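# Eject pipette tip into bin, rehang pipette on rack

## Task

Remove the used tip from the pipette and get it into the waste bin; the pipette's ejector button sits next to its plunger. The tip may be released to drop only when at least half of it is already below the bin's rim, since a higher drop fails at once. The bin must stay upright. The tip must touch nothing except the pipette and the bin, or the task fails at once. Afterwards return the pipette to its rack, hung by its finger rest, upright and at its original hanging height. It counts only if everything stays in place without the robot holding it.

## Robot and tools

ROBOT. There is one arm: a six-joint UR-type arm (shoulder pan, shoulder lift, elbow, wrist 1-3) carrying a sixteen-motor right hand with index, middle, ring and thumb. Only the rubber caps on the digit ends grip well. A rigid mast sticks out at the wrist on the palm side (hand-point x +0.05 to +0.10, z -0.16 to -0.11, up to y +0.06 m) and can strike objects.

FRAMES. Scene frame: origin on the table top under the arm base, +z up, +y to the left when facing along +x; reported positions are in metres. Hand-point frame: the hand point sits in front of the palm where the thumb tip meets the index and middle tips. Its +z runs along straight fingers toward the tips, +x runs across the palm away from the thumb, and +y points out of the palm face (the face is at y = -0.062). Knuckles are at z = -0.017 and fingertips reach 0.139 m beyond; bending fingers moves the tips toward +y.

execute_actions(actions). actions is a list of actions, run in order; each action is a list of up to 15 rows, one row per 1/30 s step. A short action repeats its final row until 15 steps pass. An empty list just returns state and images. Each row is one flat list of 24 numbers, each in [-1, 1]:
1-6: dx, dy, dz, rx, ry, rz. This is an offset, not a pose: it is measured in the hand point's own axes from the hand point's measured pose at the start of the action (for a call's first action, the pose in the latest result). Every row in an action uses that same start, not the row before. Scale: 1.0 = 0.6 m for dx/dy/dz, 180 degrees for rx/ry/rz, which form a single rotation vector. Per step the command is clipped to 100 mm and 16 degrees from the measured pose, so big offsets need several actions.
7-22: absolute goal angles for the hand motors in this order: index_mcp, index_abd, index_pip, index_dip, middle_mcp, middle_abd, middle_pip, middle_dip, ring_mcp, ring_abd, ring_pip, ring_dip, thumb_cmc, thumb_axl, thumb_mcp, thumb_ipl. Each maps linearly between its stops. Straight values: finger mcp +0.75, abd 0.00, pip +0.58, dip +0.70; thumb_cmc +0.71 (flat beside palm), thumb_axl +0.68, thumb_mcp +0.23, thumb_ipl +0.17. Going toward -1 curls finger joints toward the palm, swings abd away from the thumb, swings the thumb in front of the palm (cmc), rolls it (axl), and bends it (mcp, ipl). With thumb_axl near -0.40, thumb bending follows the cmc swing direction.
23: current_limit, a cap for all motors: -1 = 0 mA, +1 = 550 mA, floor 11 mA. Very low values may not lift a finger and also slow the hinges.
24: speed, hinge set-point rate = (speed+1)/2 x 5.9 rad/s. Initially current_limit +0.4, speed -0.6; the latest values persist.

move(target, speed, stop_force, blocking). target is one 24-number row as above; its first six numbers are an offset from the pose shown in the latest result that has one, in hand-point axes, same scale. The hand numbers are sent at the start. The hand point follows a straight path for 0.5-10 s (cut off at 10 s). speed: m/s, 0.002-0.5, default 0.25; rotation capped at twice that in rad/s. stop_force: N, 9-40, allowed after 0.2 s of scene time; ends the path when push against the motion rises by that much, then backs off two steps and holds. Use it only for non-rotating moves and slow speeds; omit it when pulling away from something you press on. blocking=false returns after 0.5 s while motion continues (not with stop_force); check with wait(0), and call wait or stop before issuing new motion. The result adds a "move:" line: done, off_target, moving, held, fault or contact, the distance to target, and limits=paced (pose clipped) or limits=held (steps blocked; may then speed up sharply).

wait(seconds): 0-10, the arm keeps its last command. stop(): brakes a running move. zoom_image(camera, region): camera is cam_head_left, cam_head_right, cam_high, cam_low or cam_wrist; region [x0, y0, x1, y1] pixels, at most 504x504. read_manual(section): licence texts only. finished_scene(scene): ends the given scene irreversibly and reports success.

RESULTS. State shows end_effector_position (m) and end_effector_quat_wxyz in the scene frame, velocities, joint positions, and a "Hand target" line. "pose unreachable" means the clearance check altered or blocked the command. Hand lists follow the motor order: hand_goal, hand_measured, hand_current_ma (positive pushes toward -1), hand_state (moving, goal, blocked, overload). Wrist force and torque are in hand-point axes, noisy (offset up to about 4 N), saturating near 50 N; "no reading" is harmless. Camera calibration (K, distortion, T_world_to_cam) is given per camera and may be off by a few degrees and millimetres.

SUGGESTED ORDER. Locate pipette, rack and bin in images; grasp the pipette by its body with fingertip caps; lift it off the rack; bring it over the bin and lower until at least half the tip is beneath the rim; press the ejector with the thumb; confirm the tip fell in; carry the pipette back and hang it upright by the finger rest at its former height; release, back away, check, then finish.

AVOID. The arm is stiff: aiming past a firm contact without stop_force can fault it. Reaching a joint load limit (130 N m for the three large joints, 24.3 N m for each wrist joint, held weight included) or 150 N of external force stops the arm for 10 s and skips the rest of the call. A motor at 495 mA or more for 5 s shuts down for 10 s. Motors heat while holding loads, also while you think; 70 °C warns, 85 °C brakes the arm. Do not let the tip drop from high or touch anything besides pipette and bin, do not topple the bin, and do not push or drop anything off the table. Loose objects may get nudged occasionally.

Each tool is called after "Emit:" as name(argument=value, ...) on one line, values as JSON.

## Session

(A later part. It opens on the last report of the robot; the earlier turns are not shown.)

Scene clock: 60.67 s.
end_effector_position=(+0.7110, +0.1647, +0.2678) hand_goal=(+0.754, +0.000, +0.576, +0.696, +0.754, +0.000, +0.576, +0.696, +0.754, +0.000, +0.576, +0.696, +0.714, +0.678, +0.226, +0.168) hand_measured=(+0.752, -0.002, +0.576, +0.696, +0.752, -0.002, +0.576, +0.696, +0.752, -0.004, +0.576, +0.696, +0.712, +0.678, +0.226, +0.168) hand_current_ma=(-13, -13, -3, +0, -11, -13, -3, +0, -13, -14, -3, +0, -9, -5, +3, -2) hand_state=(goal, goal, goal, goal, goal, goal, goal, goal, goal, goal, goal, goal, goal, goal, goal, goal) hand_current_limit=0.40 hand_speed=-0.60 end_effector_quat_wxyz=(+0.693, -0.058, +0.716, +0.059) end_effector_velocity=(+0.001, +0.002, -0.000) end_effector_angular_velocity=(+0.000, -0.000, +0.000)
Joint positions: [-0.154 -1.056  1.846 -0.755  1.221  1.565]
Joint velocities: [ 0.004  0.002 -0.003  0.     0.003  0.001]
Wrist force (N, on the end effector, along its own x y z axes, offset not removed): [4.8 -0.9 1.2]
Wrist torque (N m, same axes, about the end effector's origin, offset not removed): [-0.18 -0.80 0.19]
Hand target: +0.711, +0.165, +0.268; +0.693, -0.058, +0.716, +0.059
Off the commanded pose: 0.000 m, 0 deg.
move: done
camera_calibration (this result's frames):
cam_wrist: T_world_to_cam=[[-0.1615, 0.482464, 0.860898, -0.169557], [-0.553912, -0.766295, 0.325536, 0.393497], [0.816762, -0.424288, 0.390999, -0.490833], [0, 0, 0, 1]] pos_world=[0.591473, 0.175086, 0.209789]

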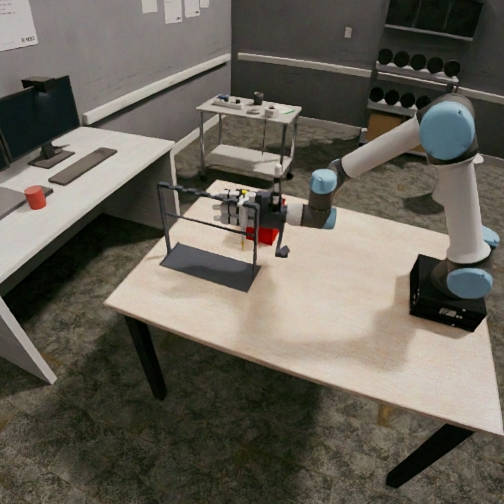

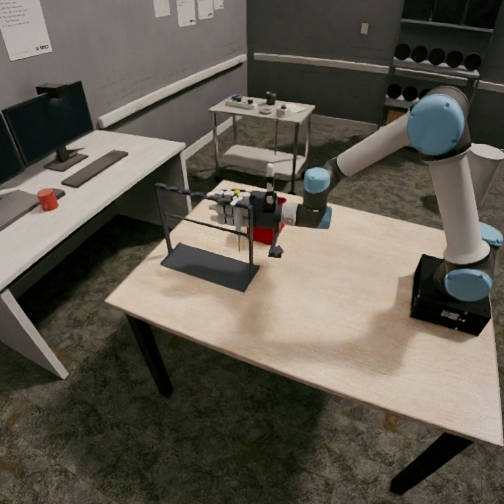

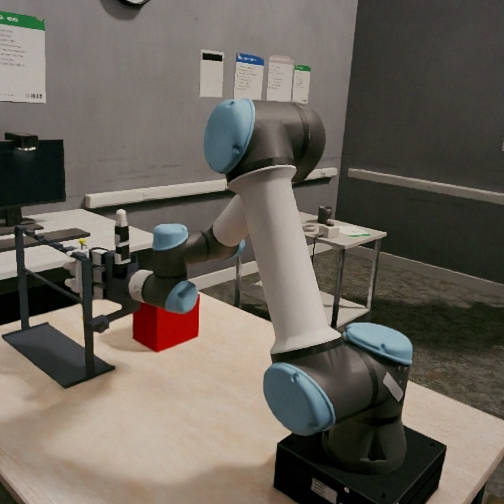

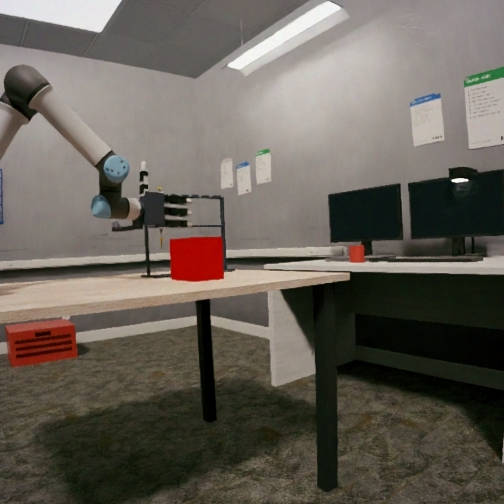

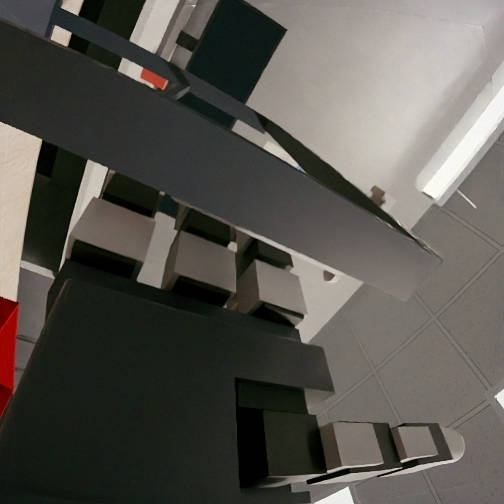

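Emit:
move(target=[0.017,0.06,0.04,0,0,0, 0.754,0,0.576,0.696,0.754,0,0.576,0.696,0.754,0,0.576,0.696,0.714,0.678,0.226,0.168,0.4,-0.6], speed=0.03, stop_force=9)

Emit:
zoom_image(camera="cam_head_left", region=[190, 160, 310, 270])

Emit:
zoom_image(camera="cam_high", region=[40, 200, 180, 340])

Scene clock: 65.93 s.
end_effector_position=(+0.7283, +0.2041, +0.2570) hand_goal=(+0.754, +0.000, +0.576, +0.696, +0.754, +0.000, +0.576, +0.696, +0.754, +0.000, +0.576, +0.696, +0.714, +0.678, +0.226, +0.168) hand_measured=(+0.752, -0.002, +0.576, +0.696, +0.752, -0.002, +0.576, +0.696, +0.764, -0.004, +0.580, +0.696, +0.712, +0.678, +0.226, +0.168) hand_current_ma=(-10, -13, -3, +0, -11, -13, -3, +0, +59, -14, +23, +5, -9, -5, +3, -2) hand_state=(goal, goal, goal, goal, goal, goal, goal, goal, goal, goal, goal, goal, goal, goal, goal, goal) hand_current_limit=0.40 hand_speed=-0.60 end_effector_quat_wxyz=(+0.693, -0.058, +0.716, +0.059) end_effector_velocity=(+0.001, +0.002, -0.000) end_effector_angular_velocity=(-0.000, -0.000, +0.001)
Joint positions: [-0.07  -0.999  1.782 -0.749  1.305  1.567]
Joint velocities: [ 0.005  0.003 -0.003  0.     0.003 -0.   ]
Wrist force (N, on the end effector, along its own x y z axes, offset not removed): [1.0 -1.6 2.0]
Wrist torque (N m, same axes, about the end effector's origin, offset not removed): [-0.20 -0.59 -0.09]
Hand target: +0.728, +0.204, +0.257; +0.693, -0.058, +0.716, +0.059
Off the commanded pose: 0.000 m, 0 deg.
move: done
camera_calibration (this result's frames):
cam_wrist: T_world_to_cam=[[-0.161494, 0.482518, 0.860869, -0.176429], [-0.553902, -0.766278, 0.325591, 0.436752], [0.816769, -0.424256, 0.391018, -0.484095], [0, 0, 0, 1]] pos_world=[0.60882, 0.214423, 0.198969]

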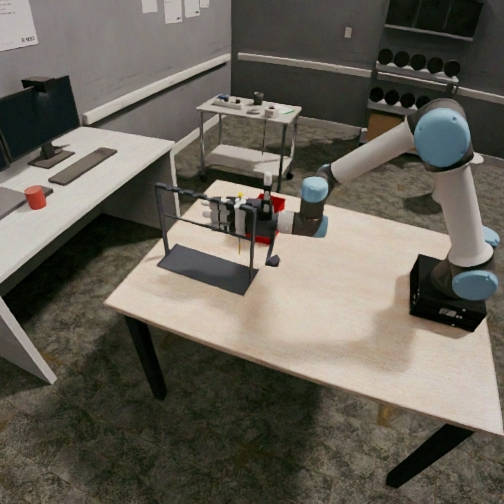

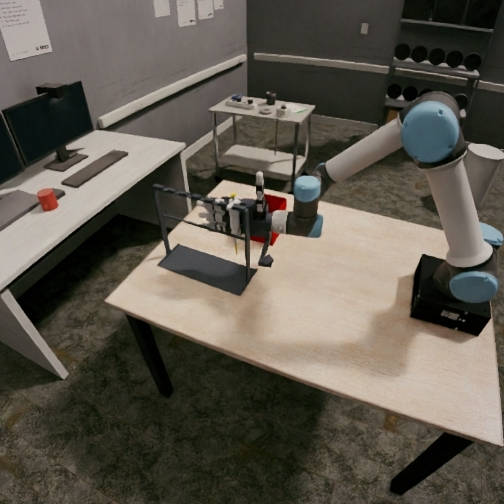

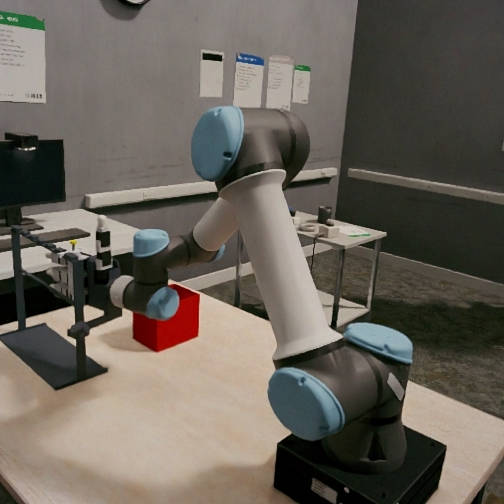

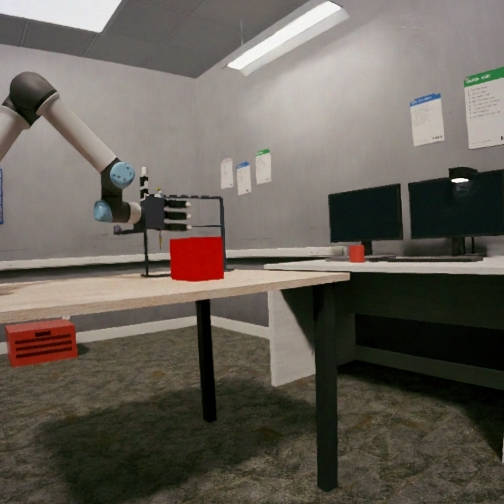

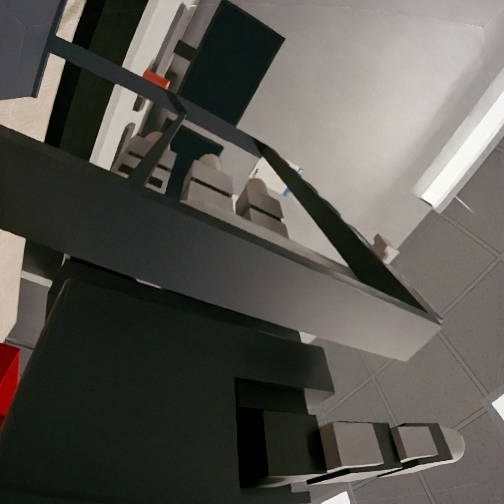

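Region (190, 160, 310, 270) of cam_head_left's 504x504 image, scaled by 4.200, with more detail than that image has; it fills the top 462 rows of this view, and the rest is white.

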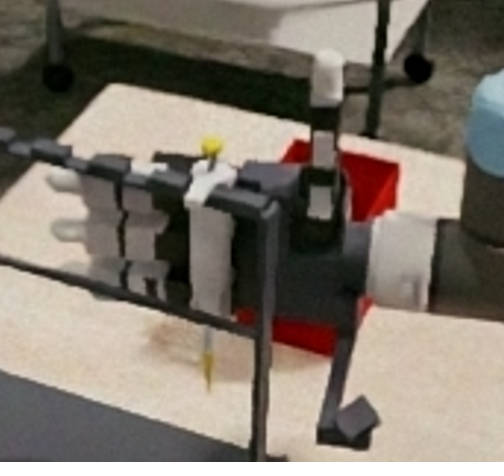

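Region (40, 200, 180, 340) of cam_high's 504x504 image, scaled by 3.600, with more detail than that image has.

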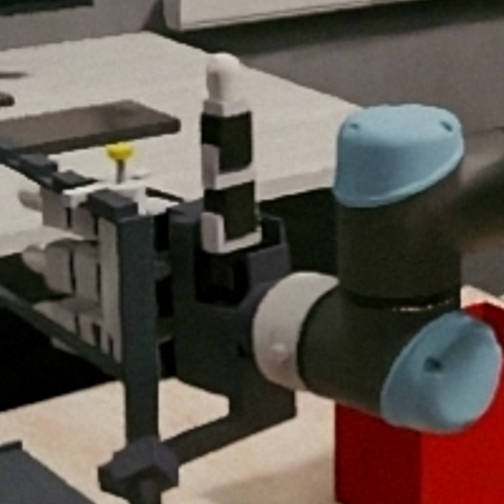

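Emit:
execute_actions(actions=[[[0,0,0,0,0,0, -0.2,0,-0.7,-0.5,-0.2,0,-0.7,-0.5,1,0,0.576,0.696,0.714,0.678,0.226,0.168,0.5,-0.6]],[[0,0,0,0,0,0, -0.2,0,-0.7,-0.5,-0.2,0,-0.7,-0.5,1,0,0.576,0.696,0.714,0.678,0.226,0.168,0.5,-0.6]],[[0,0,0,0,0,0, -0.2,0,-0.7,-0.5,-0.2,0,-0.7,-0.5,1,0,0.576,0.696,0.714,0.678,0.226,0.168,0.5,-0.6]],[[0,0,0,0,0,0, -0.2,0,-0.7,-0.5,-0.2,0,-0.7,-0.5,1,0,0.576,0.696,0.714,0.678,0.226,0.168,0.5,-0.6]]])

Emit:
zoom_image(camera="cam_head_left", region=[190, 160, 310, 270])

Emit:
zoom_image(camera="cam_high", region=[40, 200, 180, 340])

Scene clock: 70.30 s.
end_effector_position=(+0.7284, +0.2041, +0.2570) hand_goal=(-0.200, +0.000, -0.700, -0.500, -0.200, +0.000, -0.700, -0.500, +1.000, +0.000, +0.576, +0.696, +0.714, +0.678, +0.226, +0.168) hand_measured=(-0.190, -0.002, -0.594, -0.464, -0.192, -0.002, -0.586, -0.468, +0.998, -0.004, +0.578, +0.696, +0.712, +0.678, +0.226, +0.168) hand_current_ma=(+50, -13, +413, +206, +42, -13, +413, +161, -12, -14, +13, +5, -9, -5, +3, -2) hand_state=(goal, goal, blocked, blocked, goal, goal, blocked, blocked, goal, goal, goal, goal, goal, goal, goal, goal) hand_current_limit=0.50 hand_speed=-0.60 end_effector_quat_wxyz=(+0.693, -0.058, +0.716, +0.059) end_effector_velocity=(+0.000, -0.000, -0.001) end_effector_angular_velocity=(+0.001, +0.001, -0.001)
Joint positions: [-0.07  -0.999  1.782 -0.749  1.305  1.567]
Joint velocities: [-0.001  0.001 -0.    -0.     0.     0.001]
Wrist force (N, on the end effector, along its own x y z axes, offset not removed): [1.0 0.3 -2.1]
Wrist torque (N m, same axes, about the end effector's origin, offset not removed): [0.16 -0.18 -0.08]
Hand target: +0.728, +0.204, +0.257; +0.693, -0.058, +0.716, +0.059
Off the commanded pose: 0.000 m, 0 deg.
camera_calibration (this result's frames):
cam_wrist: T_world_to_cam=[[-0.161493, 0.482504, 0.860877, -0.176429], [-0.553884, -0.766293, 0.325588, 0.436754], [0.816782, -0.424246, 0.391002, -0.484115], [0, 0, 0, 1]] pos_world=[0.608836, 0.214425, 0.198972]

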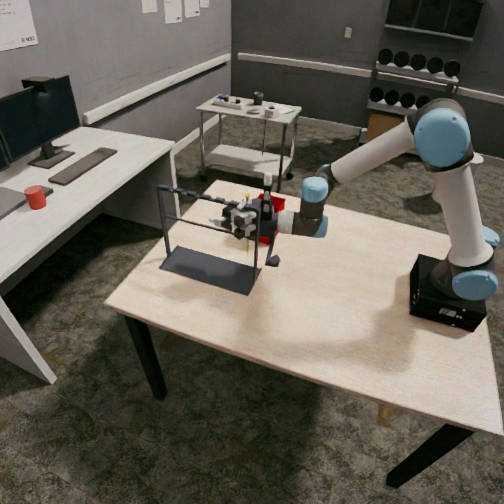

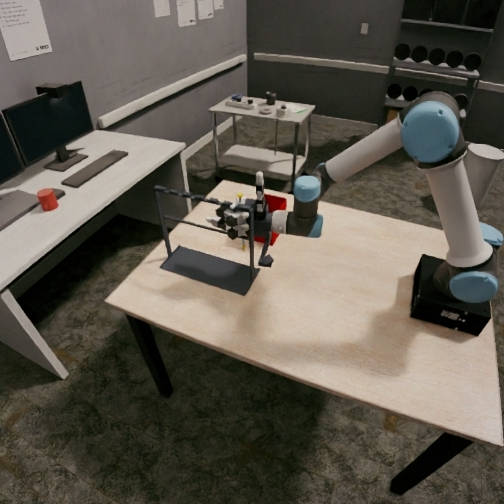

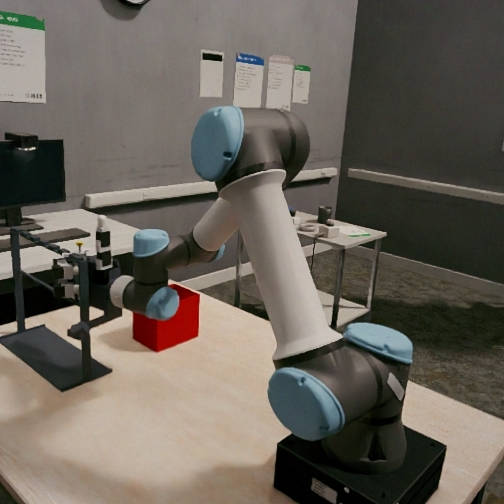

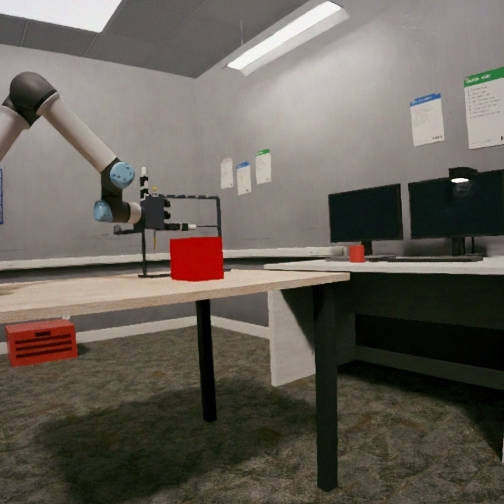

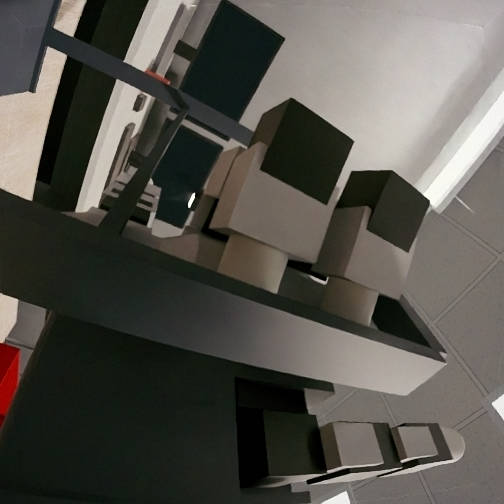

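Region (190, 160, 310, 270) of cam_head_left's 504x504 image, scaled by 4.200, with more detail than that image has; it fills the top 462 rows of this view, and the rest is white.

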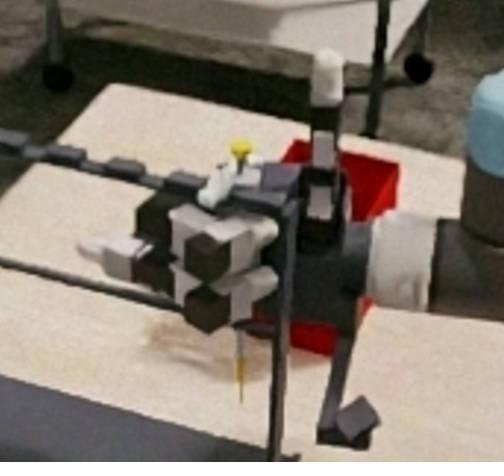

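Region (40, 200, 180, 340) of cam_high's 504x504 image, scaled by 3.600, with more detail than that image has.

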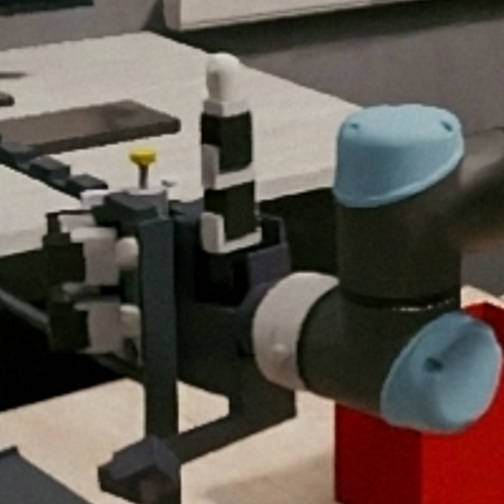

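Emit:
move(target=[-0.025,0,0.01,0,0,0, -0.2,0,-0.7,-0.5,-0.2,0,-0.7,-0.5,1,0,0.576,0.696,0.714,0.678,0.226,0.168,0.5,-0.6], speed=0.03)

Emit:
zoom_image(camera="cam_head_left", region=[190, 160, 310, 270])

Emit:
zoom_image(camera="cam_high", region=[40, 200, 180, 340])

Scene clock: 72.40 s.
end_effector_position=(+0.7347, +0.2051, +0.2717) hand_goal=(-0.200, +0.000, -0.700, -0.500, -0.200, +0.000, -0.700, -0.500, +1.000, +0.000, +0.576, +0.696, +0.714, +0.678, +0.226, +0.168) hand_measured=(-0.190, -0.002, -0.594, -0.464, -0.192, -0.002, -0.588, -0.466, +0.998, -0.004, +0.578, +0.696, +0.712, +0.678, +0.226, +0.168) hand_current_ma=(+49, -13, +413, +206, +42, -13, +413, +168, -12, -15, +13, +5, -9, -5, +3, -2) hand_state=(goal, goal, blocked, blocked, goal, goal, blocked, blocked, goal, goal, goal, goal, goal, goal, goal, goal) hand_current_limit=0.50 hand_speed=-0.60 end_effector_quat_wxyz=(+0.693, -0.058, +0.716, +0.059) end_effector_velocity=(+0.001, -0.000, +0.002) end_effector_angular_velocity=(-0.000, -0.000, -0.001)
Joint positions: [-0.066 -1.012  1.753 -0.708  1.309  1.568]
Joint velocities: [ 0.    -0.001 -0.004  0.005  0.001  0.   ]
Wrist force (N, on the end effector, along its own x y z axes, offset not removed): [7.3 2.7 1.0]
Wrist torque (N m, same axes, about the end effector's origin, offset not removed): [0.44 -1.00 0.11]
Hand target: +0.735, +0.205, +0.272; +0.693, -0.058, +0.716, +0.059
Off the commanded pose: 0.000 m, 0 deg.
move: done
camera_calibration (this result's frames):
cam_wrist: T_world_to_cam=[[-0.161495, 0.482487, 0.860887, -0.188534], [-0.553888, -0.766298, 0.32557, 0.436253], [0.816779, -0.424257, 0.390997, -0.494577], [0, 0, 0, 1]] pos_world=[0.615148, 0.215438, 0.213653]

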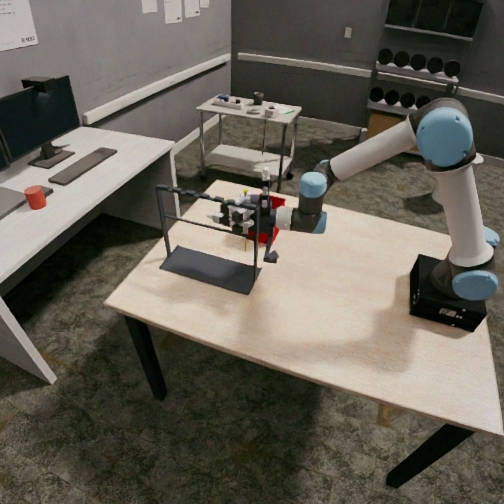

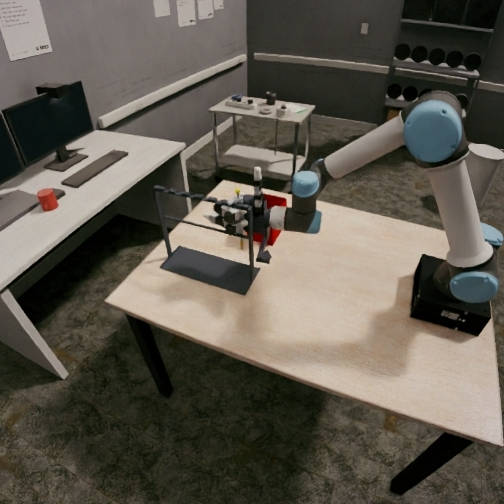

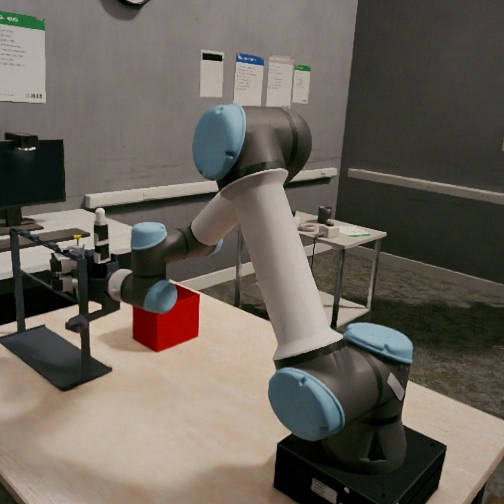

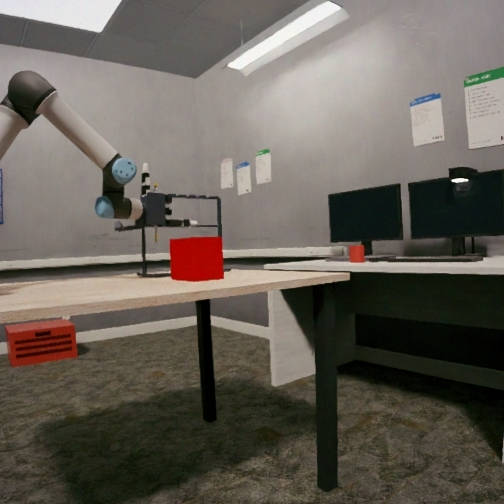

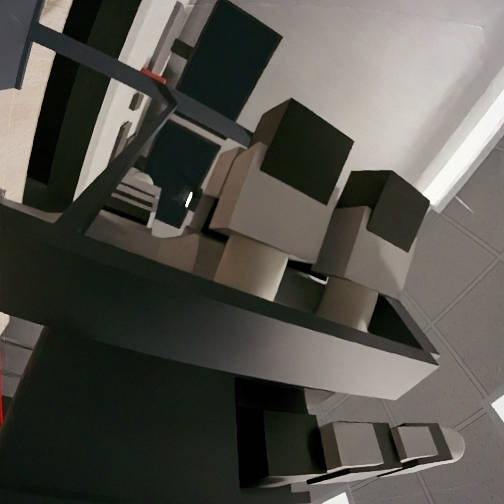

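Region (190, 160, 310, 270) of cam_head_left's 504x504 image, scaled by 4.200, with more detail than that image has; it fills the top 462 rows of this view, and the rest is white.

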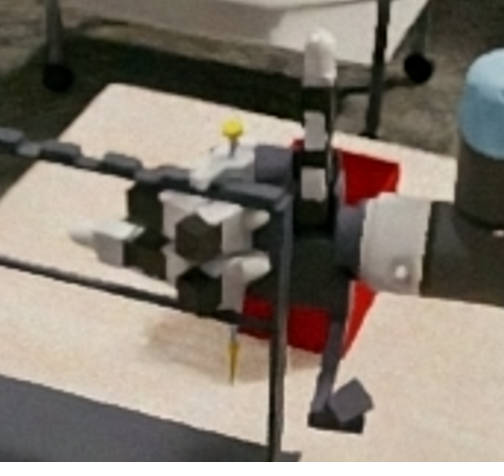

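Region (40, 200, 180, 340) of cam_high's 504x504 image, scaled by 3.600, with more detail than that image has.

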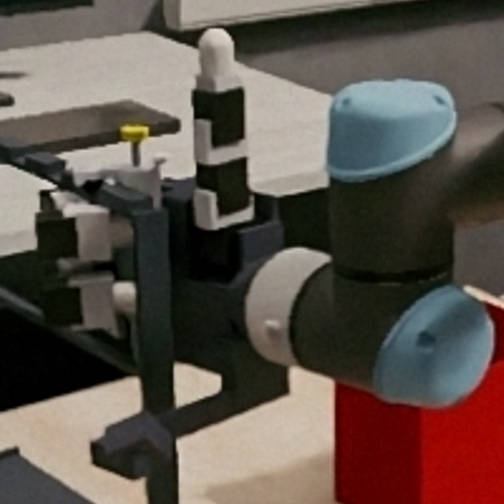

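Lifted. Pull back in -y.

Emit:
move(target=[0.003,-0.2,0,0,0,0, -0.2,0,-0.7,-0.5,-0.2,0,-0.7,-0.5,1,0,0.576,0.696,0.714,0.678,0.226,0.168,0.5,-0.6], speed=0.04)

Emit:
zoom_image(camera="cam_head_left", region=[190, 140, 330, 270])

Emit:
zoom_image(camera="cam_high", region=[60, 190, 220, 350])

Scene clock: 77.00 s.
end_effector_position=(+0.7543, +0.0868, +0.2696) hand_goal=(-0.200, +0.000, -0.700, -0.500, -0.200, +0.000, -0.700, -0.500, +1.000, +0.000, +0.576, +0.696, +0.714, +0.678, +0.226, +0.168) hand_measured=(-0.192, -0.006, -0.594, -0.464, -0.190, -0.002, -0.592, -0.464, +0.998, -0.004, +0.578, +0.696, +0.712, +0.678, +0.226, +0.168) hand_current_ma=(+40, -32, +412, +206, +56, -12, +413, +183, -12, -15, +13, +5, -9, -5, +3, -2) hand_state=(goal, goal, blocked, blocked, goal, goal, blocked, blocked, goal, goal, goal, goal, goal, goal, goal, goal) hand_current_limit=0.50 hand_speed=-0.60 end_effector_quat_wxyz=(+0.693, -0.058, +0.716, +0.059) end_effector_velocity=(+0.001, -0.002, +0.000) end_effector_angular_velocity=(-0.001, -0.001, -0.000)
Joint positions: [-0.283 -0.982  1.707 -0.689  1.093  1.56 ]
Joint velocities: [-0.003  0.001 -0.002  0.    -0.003 -0.001]
Wrist force (N, on the end effector, along its own x y z axes, offset not removed): [4.6 3.1 0.2]
Wrist torque (N m, same axes, about the end effector's origin, offset not removed): [0.26 -0.95 0.18]
Hand target: +0.754, +0.087, +0.270; +0.693, -0.058, +0.716, +0.059
Off the commanded pose: 0.000 m, 0 deg.
move: done
camera_calibration (this result's frames):
cam_wrist: T_world_to_cam=[[-0.161523, 0.482344, 0.860962, -0.126423], [-0.553906, -0.766348, 0.325421, 0.357225], [0.816761, -0.424329, 0.390956, -0.559958], [0, 0, 0, 1]] pos_world=[0.634801, 0.0971316, 0.211516]

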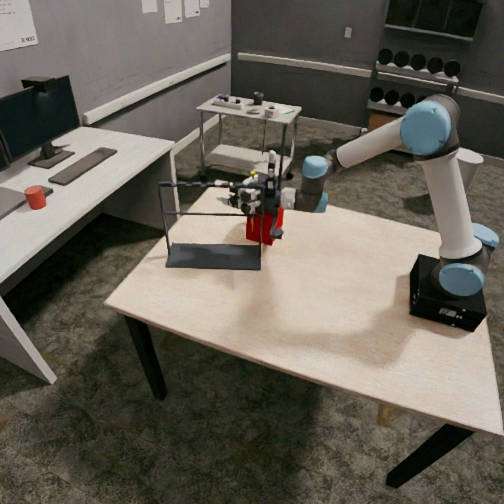

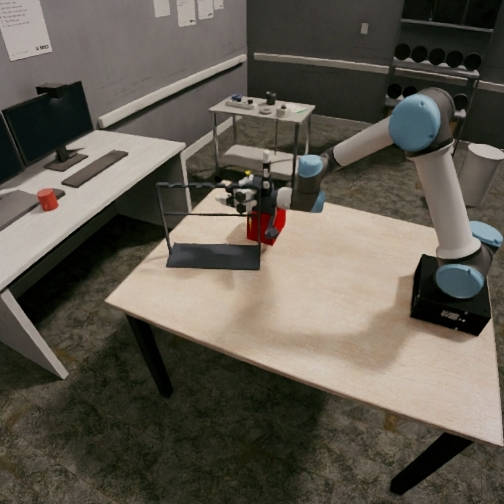

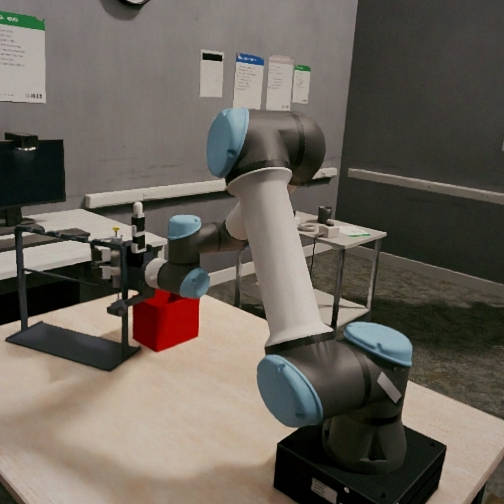

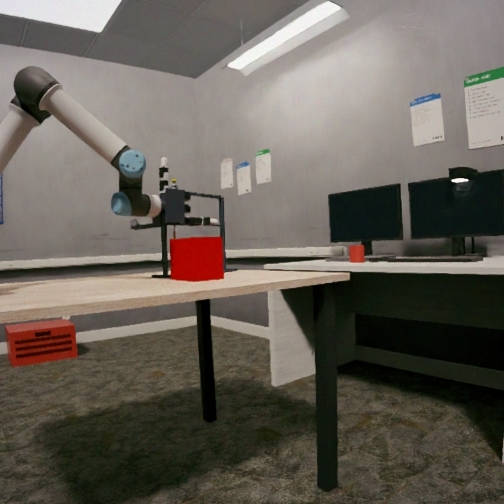

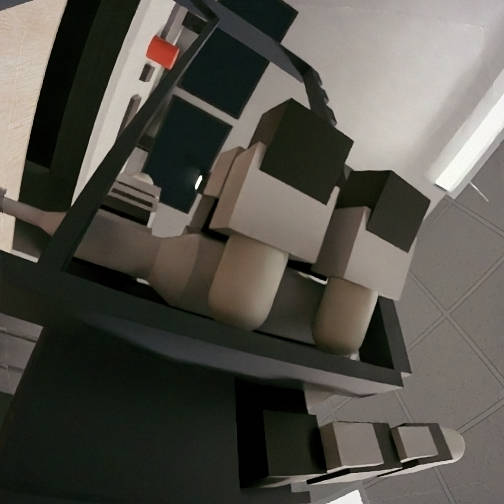

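Region (190, 140, 330, 270) of cam_head_left's 504x504 image, scaled by 3.600, with more detail than that image has; it fills the top 468 rows of this view, and the rest is white.

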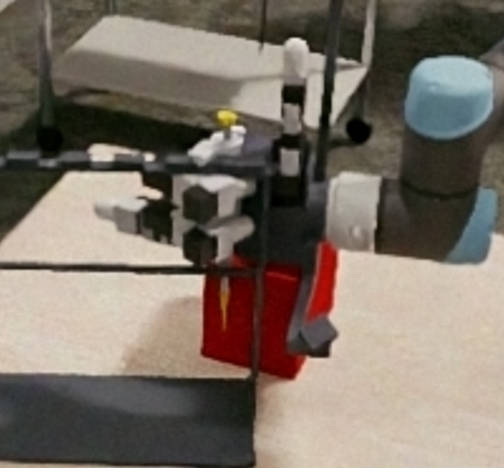

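Region (60, 190, 220, 350) of cam_high's 504x504 image, scaled by 3.150, with more detail than that image has.

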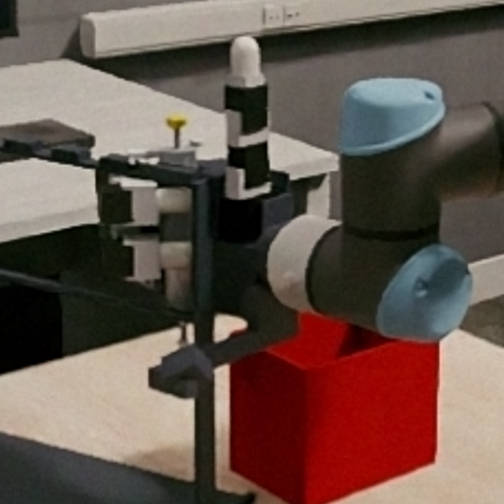

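Emit:
move(target=[0.005,0,0.04,0,0,0, -0.2,0,-0.7,-0.5,-0.2,0,-0.7,-0.5,1,0,0.576,0.696,0.714,0.678,0.226,0.168,0.5,-0.6], speed=0.03)

Emit:
zoom_image(camera="cam_head_left", region=[190, 140, 330, 270])

Emit:
zoom_image(camera="cam_high", region=[60, 190, 220, 350])

Scene clock: 81.07 s.
end_effector_position=(+0.7777, +0.0907, +0.2659) hand_goal=(-0.200, +0.000, -0.700, -0.500, -0.200, +0.000, -0.700, -0.500, +1.000, +0.000, +0.576, +0.696, +0.714, +0.678, +0.226, +0.168) hand_measured=(-0.200, -0.012, -0.594, -0.458, -0.184, -0.010, -0.594, -0.456, +0.998, -0.004, +0.578, +0.696, +0.712, +0.678, +0.226, +0.168) hand_current_ma=(-5, -59, +413, +231, +81, -52, +412, +220, -12, -15, +13, +5, -9, -5, +3, -2) hand_state=(goal, goal, blocked, blocked, goal, goal, blocked, blocked, goal, goal, goal, goal, goal, goal, goal, goal) hand_current_limit=0.50 hand_speed=-0.60 end_effector_quat_wxyz=(+0.693, -0.058, +0.716, +0.059) end_effector_velocity=(+0.002, +0.001, -0.001) end_effector_angular_velocity=(+0.001, +0.002, +0.001)
Joint positions: [-0.263 -0.933  1.631 -0.662  1.113  1.56 ]
Joint velocities: [ 0.002  0.005 -0.006  0.002  0.001  0.   ]
Wrist force (N, on the end effector, along its own x y z axes, offset not removed): [-9.0 -2.0 -3.0]
Wrist torque (N m, same axes, about the end effector's origin, offset not removed): [-0.07 -0.48 -0.32]
Hand target: +0.778, +0.091, +0.266; +0.693, -0.058, +0.716, +0.059
Off the commanded pose: 0.000 m, 0 deg.
move: done
camera_calibration (this result's frames):
cam_wrist: T_world_to_cam=[[-0.16156, 0.482356, 0.860948, -0.121316], [-0.553918, -0.766344, 0.325409, 0.374423], [0.816745, -0.424321, 0.390997, -0.575957], [0, 0, 0, 1]] pos_world=[0.65821, 0.101064, 0.207804]

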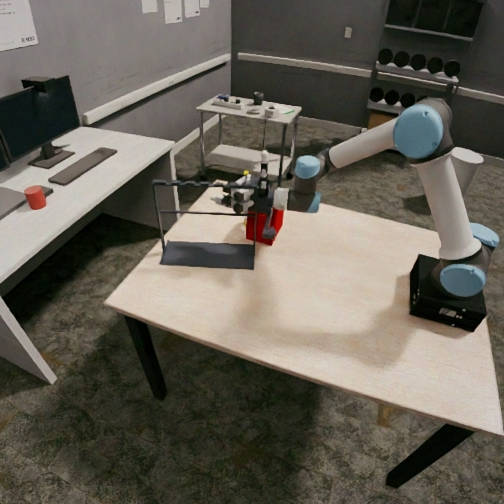

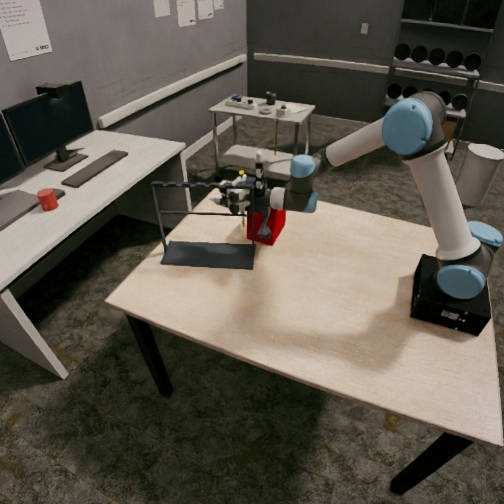

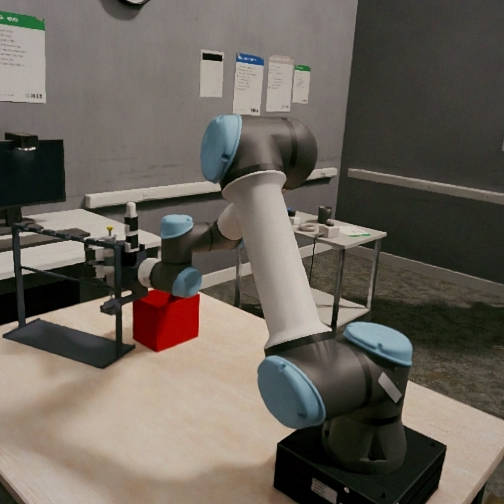

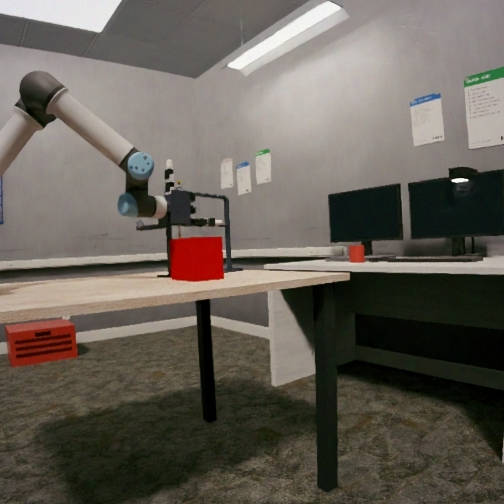

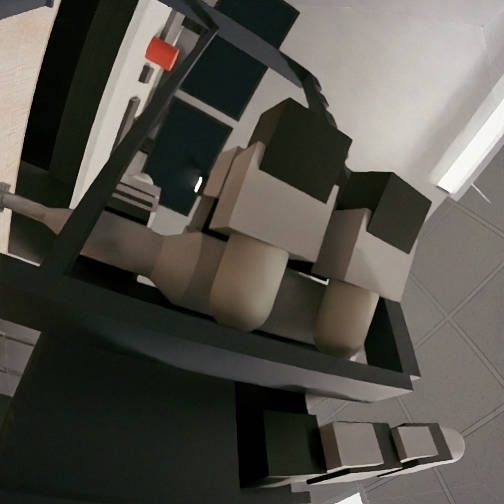

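Region (190, 140, 330, 270) of cam_head_left's 504x504 image, scaled by 3.600, with more detail than that image has; it fills the top 468 rows of this view, and the rest is white.

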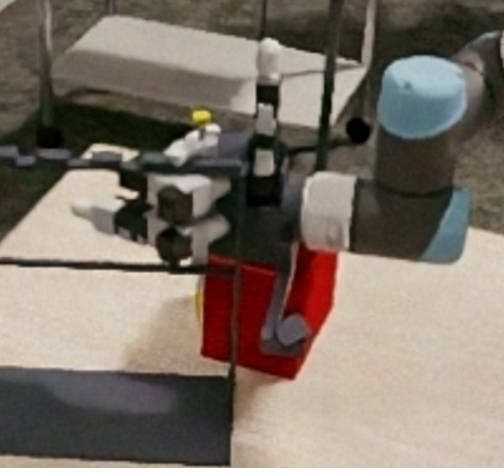

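Region (60, 190, 220, 350) of cam_high's 504x504 image, scaled by 3.150, with more detail than that image has.

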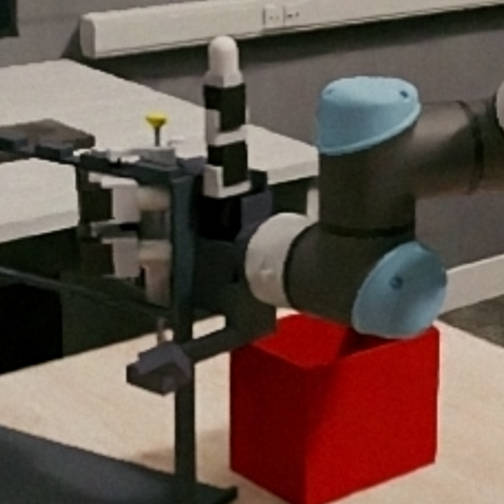

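Emit:
execute_actions(actions=[[[0,0,0,0,0,0, 0,0,-0.3,-0.2,0,0,-0.3,-0.2,1,0,0.576,0.696,0.714,0.678,0.226,0.168,0.5,-0.6]],[[0,0,0,0,0,0, 0,0,-0.3,-0.2,0,0,-0.3,-0.2,1,0,0.576,0.696,0.714,0.678,0.226,0.168,0.5,-0.6]]])

Emit:
move(target=[0.043,0,0,0,0,0, 0,0,-0.3,-0.2,0,0,-0.3,-0.2,1,0,0.576,0.696,0.714,0.678,0.226,0.168,0.5,-0.6], speed=0.03)

Emit:
zoom_image(camera="cam_head_left", region=[190, 140, 330, 270])

Emit:
zoom_image(camera="cam_high", region=[60, 190, 220, 350])

Scene clock: 85.60 s.
end_effector_position=(+0.7777, +0.0907, +0.2658) hand_goal=(+0.000, +0.000, -0.300, -0.200, +0.000, +0.000, -0.300, -0.200, +1.000, +0.000, +0.576, +0.696, +0.714, +0.678, +0.226, +0.168) hand_measured=(-0.002, -0.008, -0.302, -0.202, -0.002, -0.008, -0.302, -0.204, +0.998, -0.004, +0.578, +0.696, +0.712, +0.678, +0.226, +0.168) hand_current_ma=(-12, -38, -13, -14, -8, -37, -13, -16, -12, -15, +13, +5, -9, -5, +3, -2) hand_state=(goal, goal, goal, goal, goal, goal, goal, goal, goal, goal, goal, goal, goal, goal, goal, goal) hand_current_limit=0.50 hand_speed=-0.60 end_effector_quat_wxyz=(+0.693, -0.058, +0.716, +0.059) end_effector_velocity=(-0.000, -0.000, -0.001) end_effector_angular_velocity=(+0.000, +0.002, +0.000)
Joint positions: [-0.263 -0.933  1.631 -0.662  1.113  1.56 ]
Joint velocities: [-0.     0.001  0.     0.001 -0.    -0.   ]
Wrist force (N, on the end effector, along its own x y z axes, offset not removed): [-2.0 -1.0 3.9]
Wrist torque (N m, same axes, about the end effector's origin, offset not removed): [-0.68 -0.30 -0.52]
Hand target: +0.778, +0.091, +0.266; +0.693, -0.058, +0.716, +0.059
Off the commanded pose: 0.000 m, 0 deg.
camera_calibration (this result's frames):
cam_wrist: T_world_to_cam=[[-0.161533, 0.482347, 0.860958, -0.121323], [-0.553903, -0.76635, 0.32542, 0.37443], [0.816761, -0.424321, 0.390965, -0.575949], [0, 0, 0, 1]] pos_world=[0.658213, 0.101077, 0.207782]

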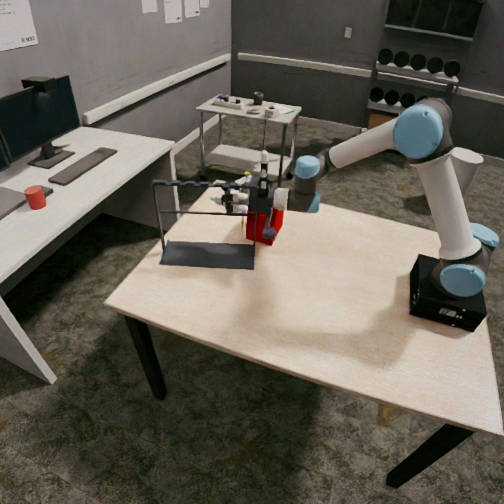

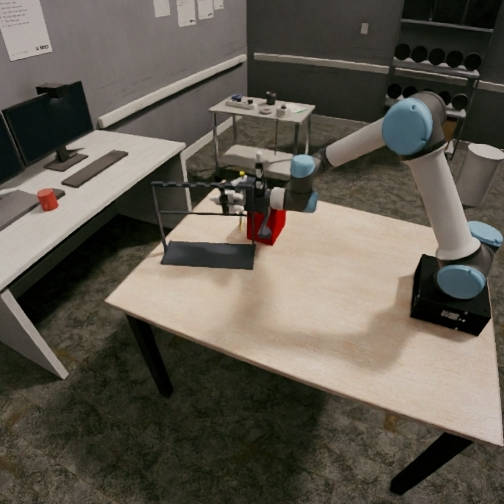

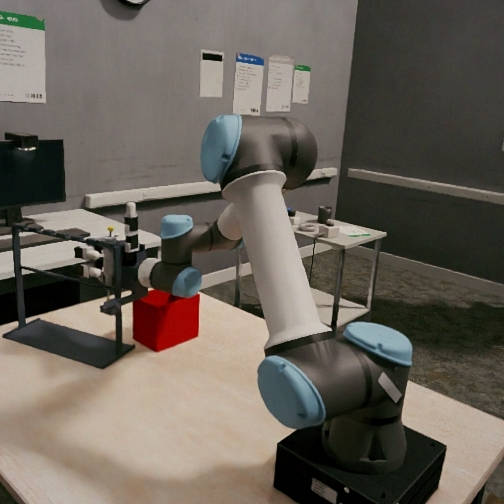

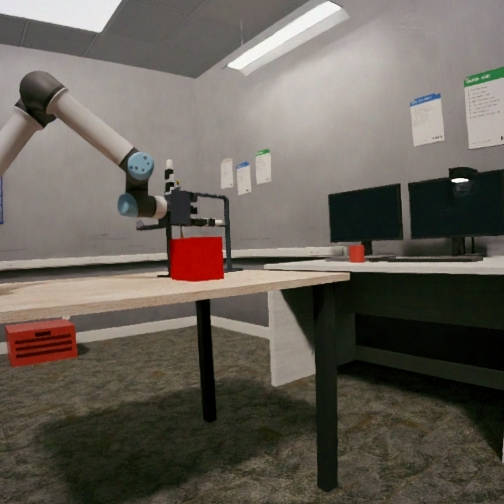

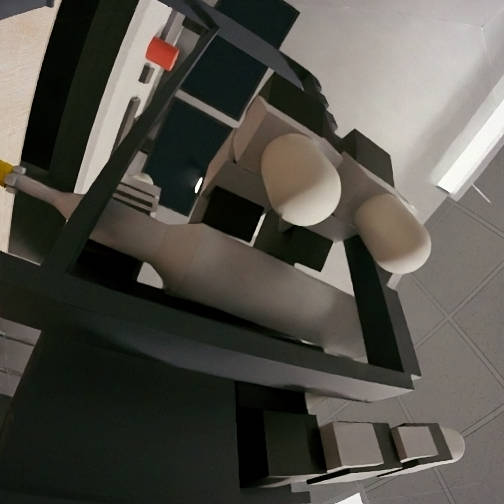

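Scene clock: 86.77 s.
end_effector_position=(+0.7769, +0.0907, +0.2402) hand_goal=(+0.000, +0.000, -0.300, -0.200, +0.000, +0.000, -0.300, -0.200, +1.000, +0.000, +0.576, +0.696, +0.714, +0.678, +0.226, +0.168) hand_measured=(-0.002, -0.008, -0.302, -0.202, -0.002, -0.008, -0.302, -0.204, +0.998, -0.004, +0.578, +0.696, +0.712, +0.678, +0.226, +0.168) hand_current_ma=(-12, -38, -13, -14, -8, -37, -13, -16, -12, -15, +13, +5, -9, -5, +3, -2) hand_state=(goal, goal, goal, goal, goal, goal, goal, goal, goal, goal, goal, goal, goal, goal, goal, goal) hand_current_limit=0.50 hand_speed=-0.60 end_effector_quat_wxyz=(+0.693, -0.058, +0.716, +0.059) end_effector_velocity=(-0.000, -0.000, -0.002) end_effector_angular_velocity=(+0.000, +0.000, -0.000)
Joint positions: [-0.263 -0.895  1.646 -0.715  1.112  1.56 ]
Joint velocities: [-0.     0.003  0.001 -0.004  0.     0.   ]
Wrist force (N, on the end effector, along its own x y z axes, offset not removed): [0.8 0.2 -1.6]
Wrist torque (N m, same axes, about the end effector's origin, offset not removed): [0.27 -0.36 -0.06]
Hand target: +0.777, +0.091, +0.240; +0.693, -0.058, +0.716, +0.059
Off the commanded pose: 0.000 m, 0 deg.
move: done
camera_calibration (this result's frames):
cam_wrist: T_world_to_cam=[[-0.161529, 0.48238, 0.86094, -0.0993319], [-0.553898, -0.76634, 0.325454, 0.382289], [0.816765, -0.424303, 0.390975, -0.565296], [0, 0, 0, 1]] pos_world=[0.657418, 0.101022, 0.182118]

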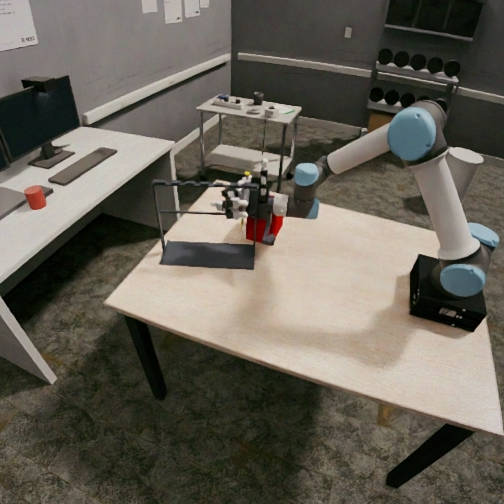

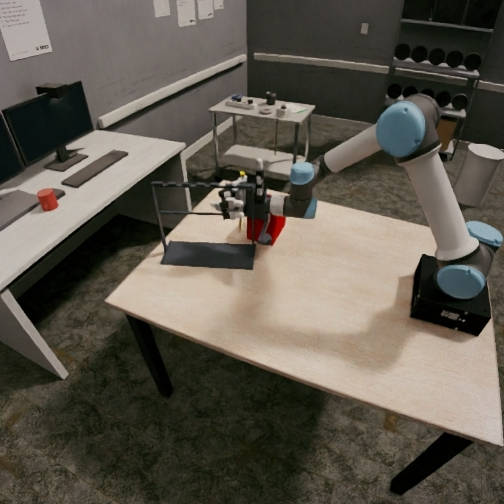

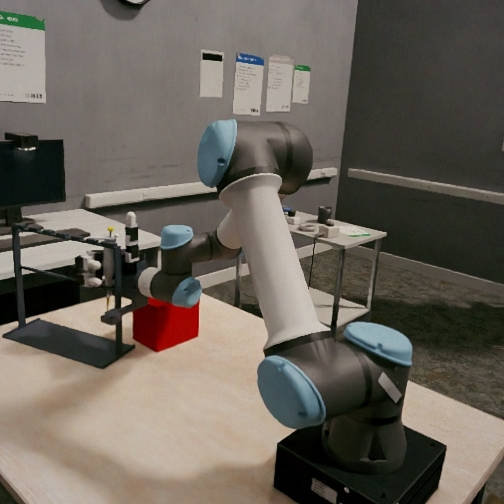

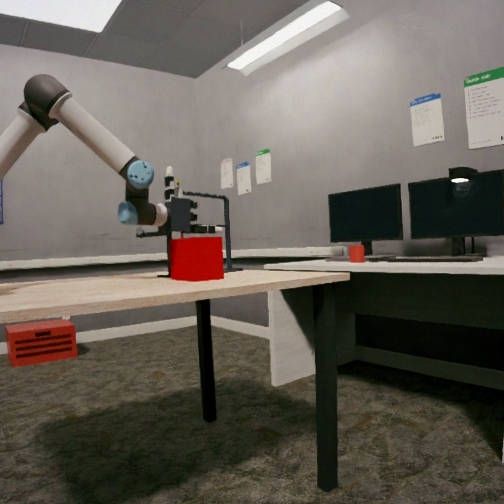

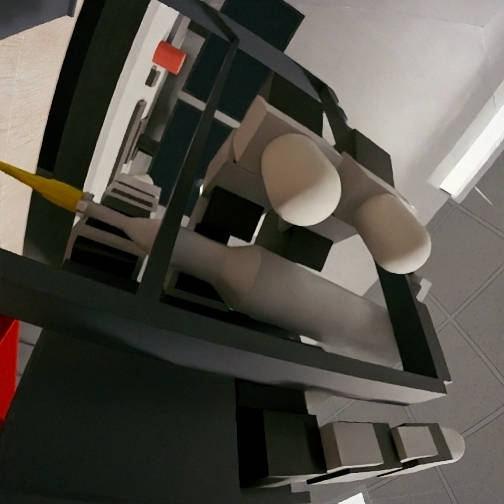

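Region (190, 140, 330, 270) of cam_head_left's 504x504 image, scaled by 3.600, with more detail than that image has; it fills the top 468 rows of this view, and the rest is white.

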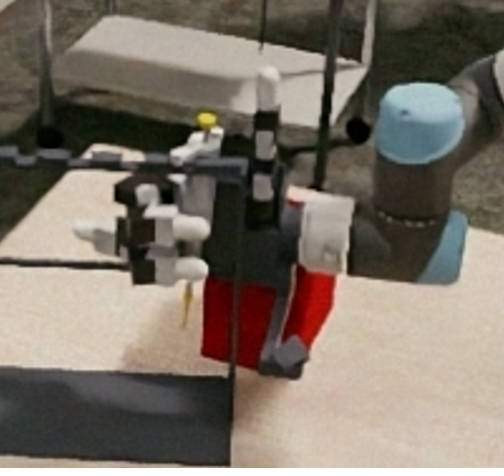

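Region (60, 190, 220, 350) of cam_high's 504x504 image, scaled by 3.150, with more detail than that image has.

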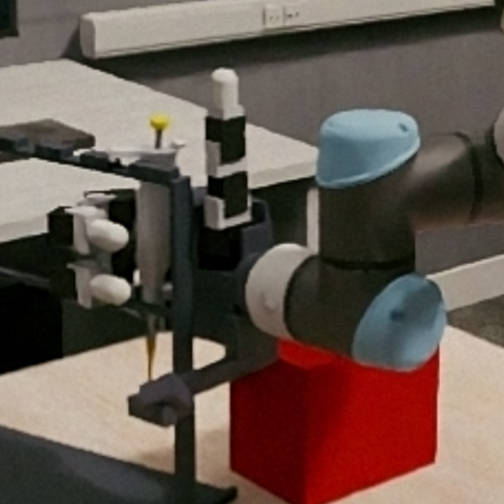

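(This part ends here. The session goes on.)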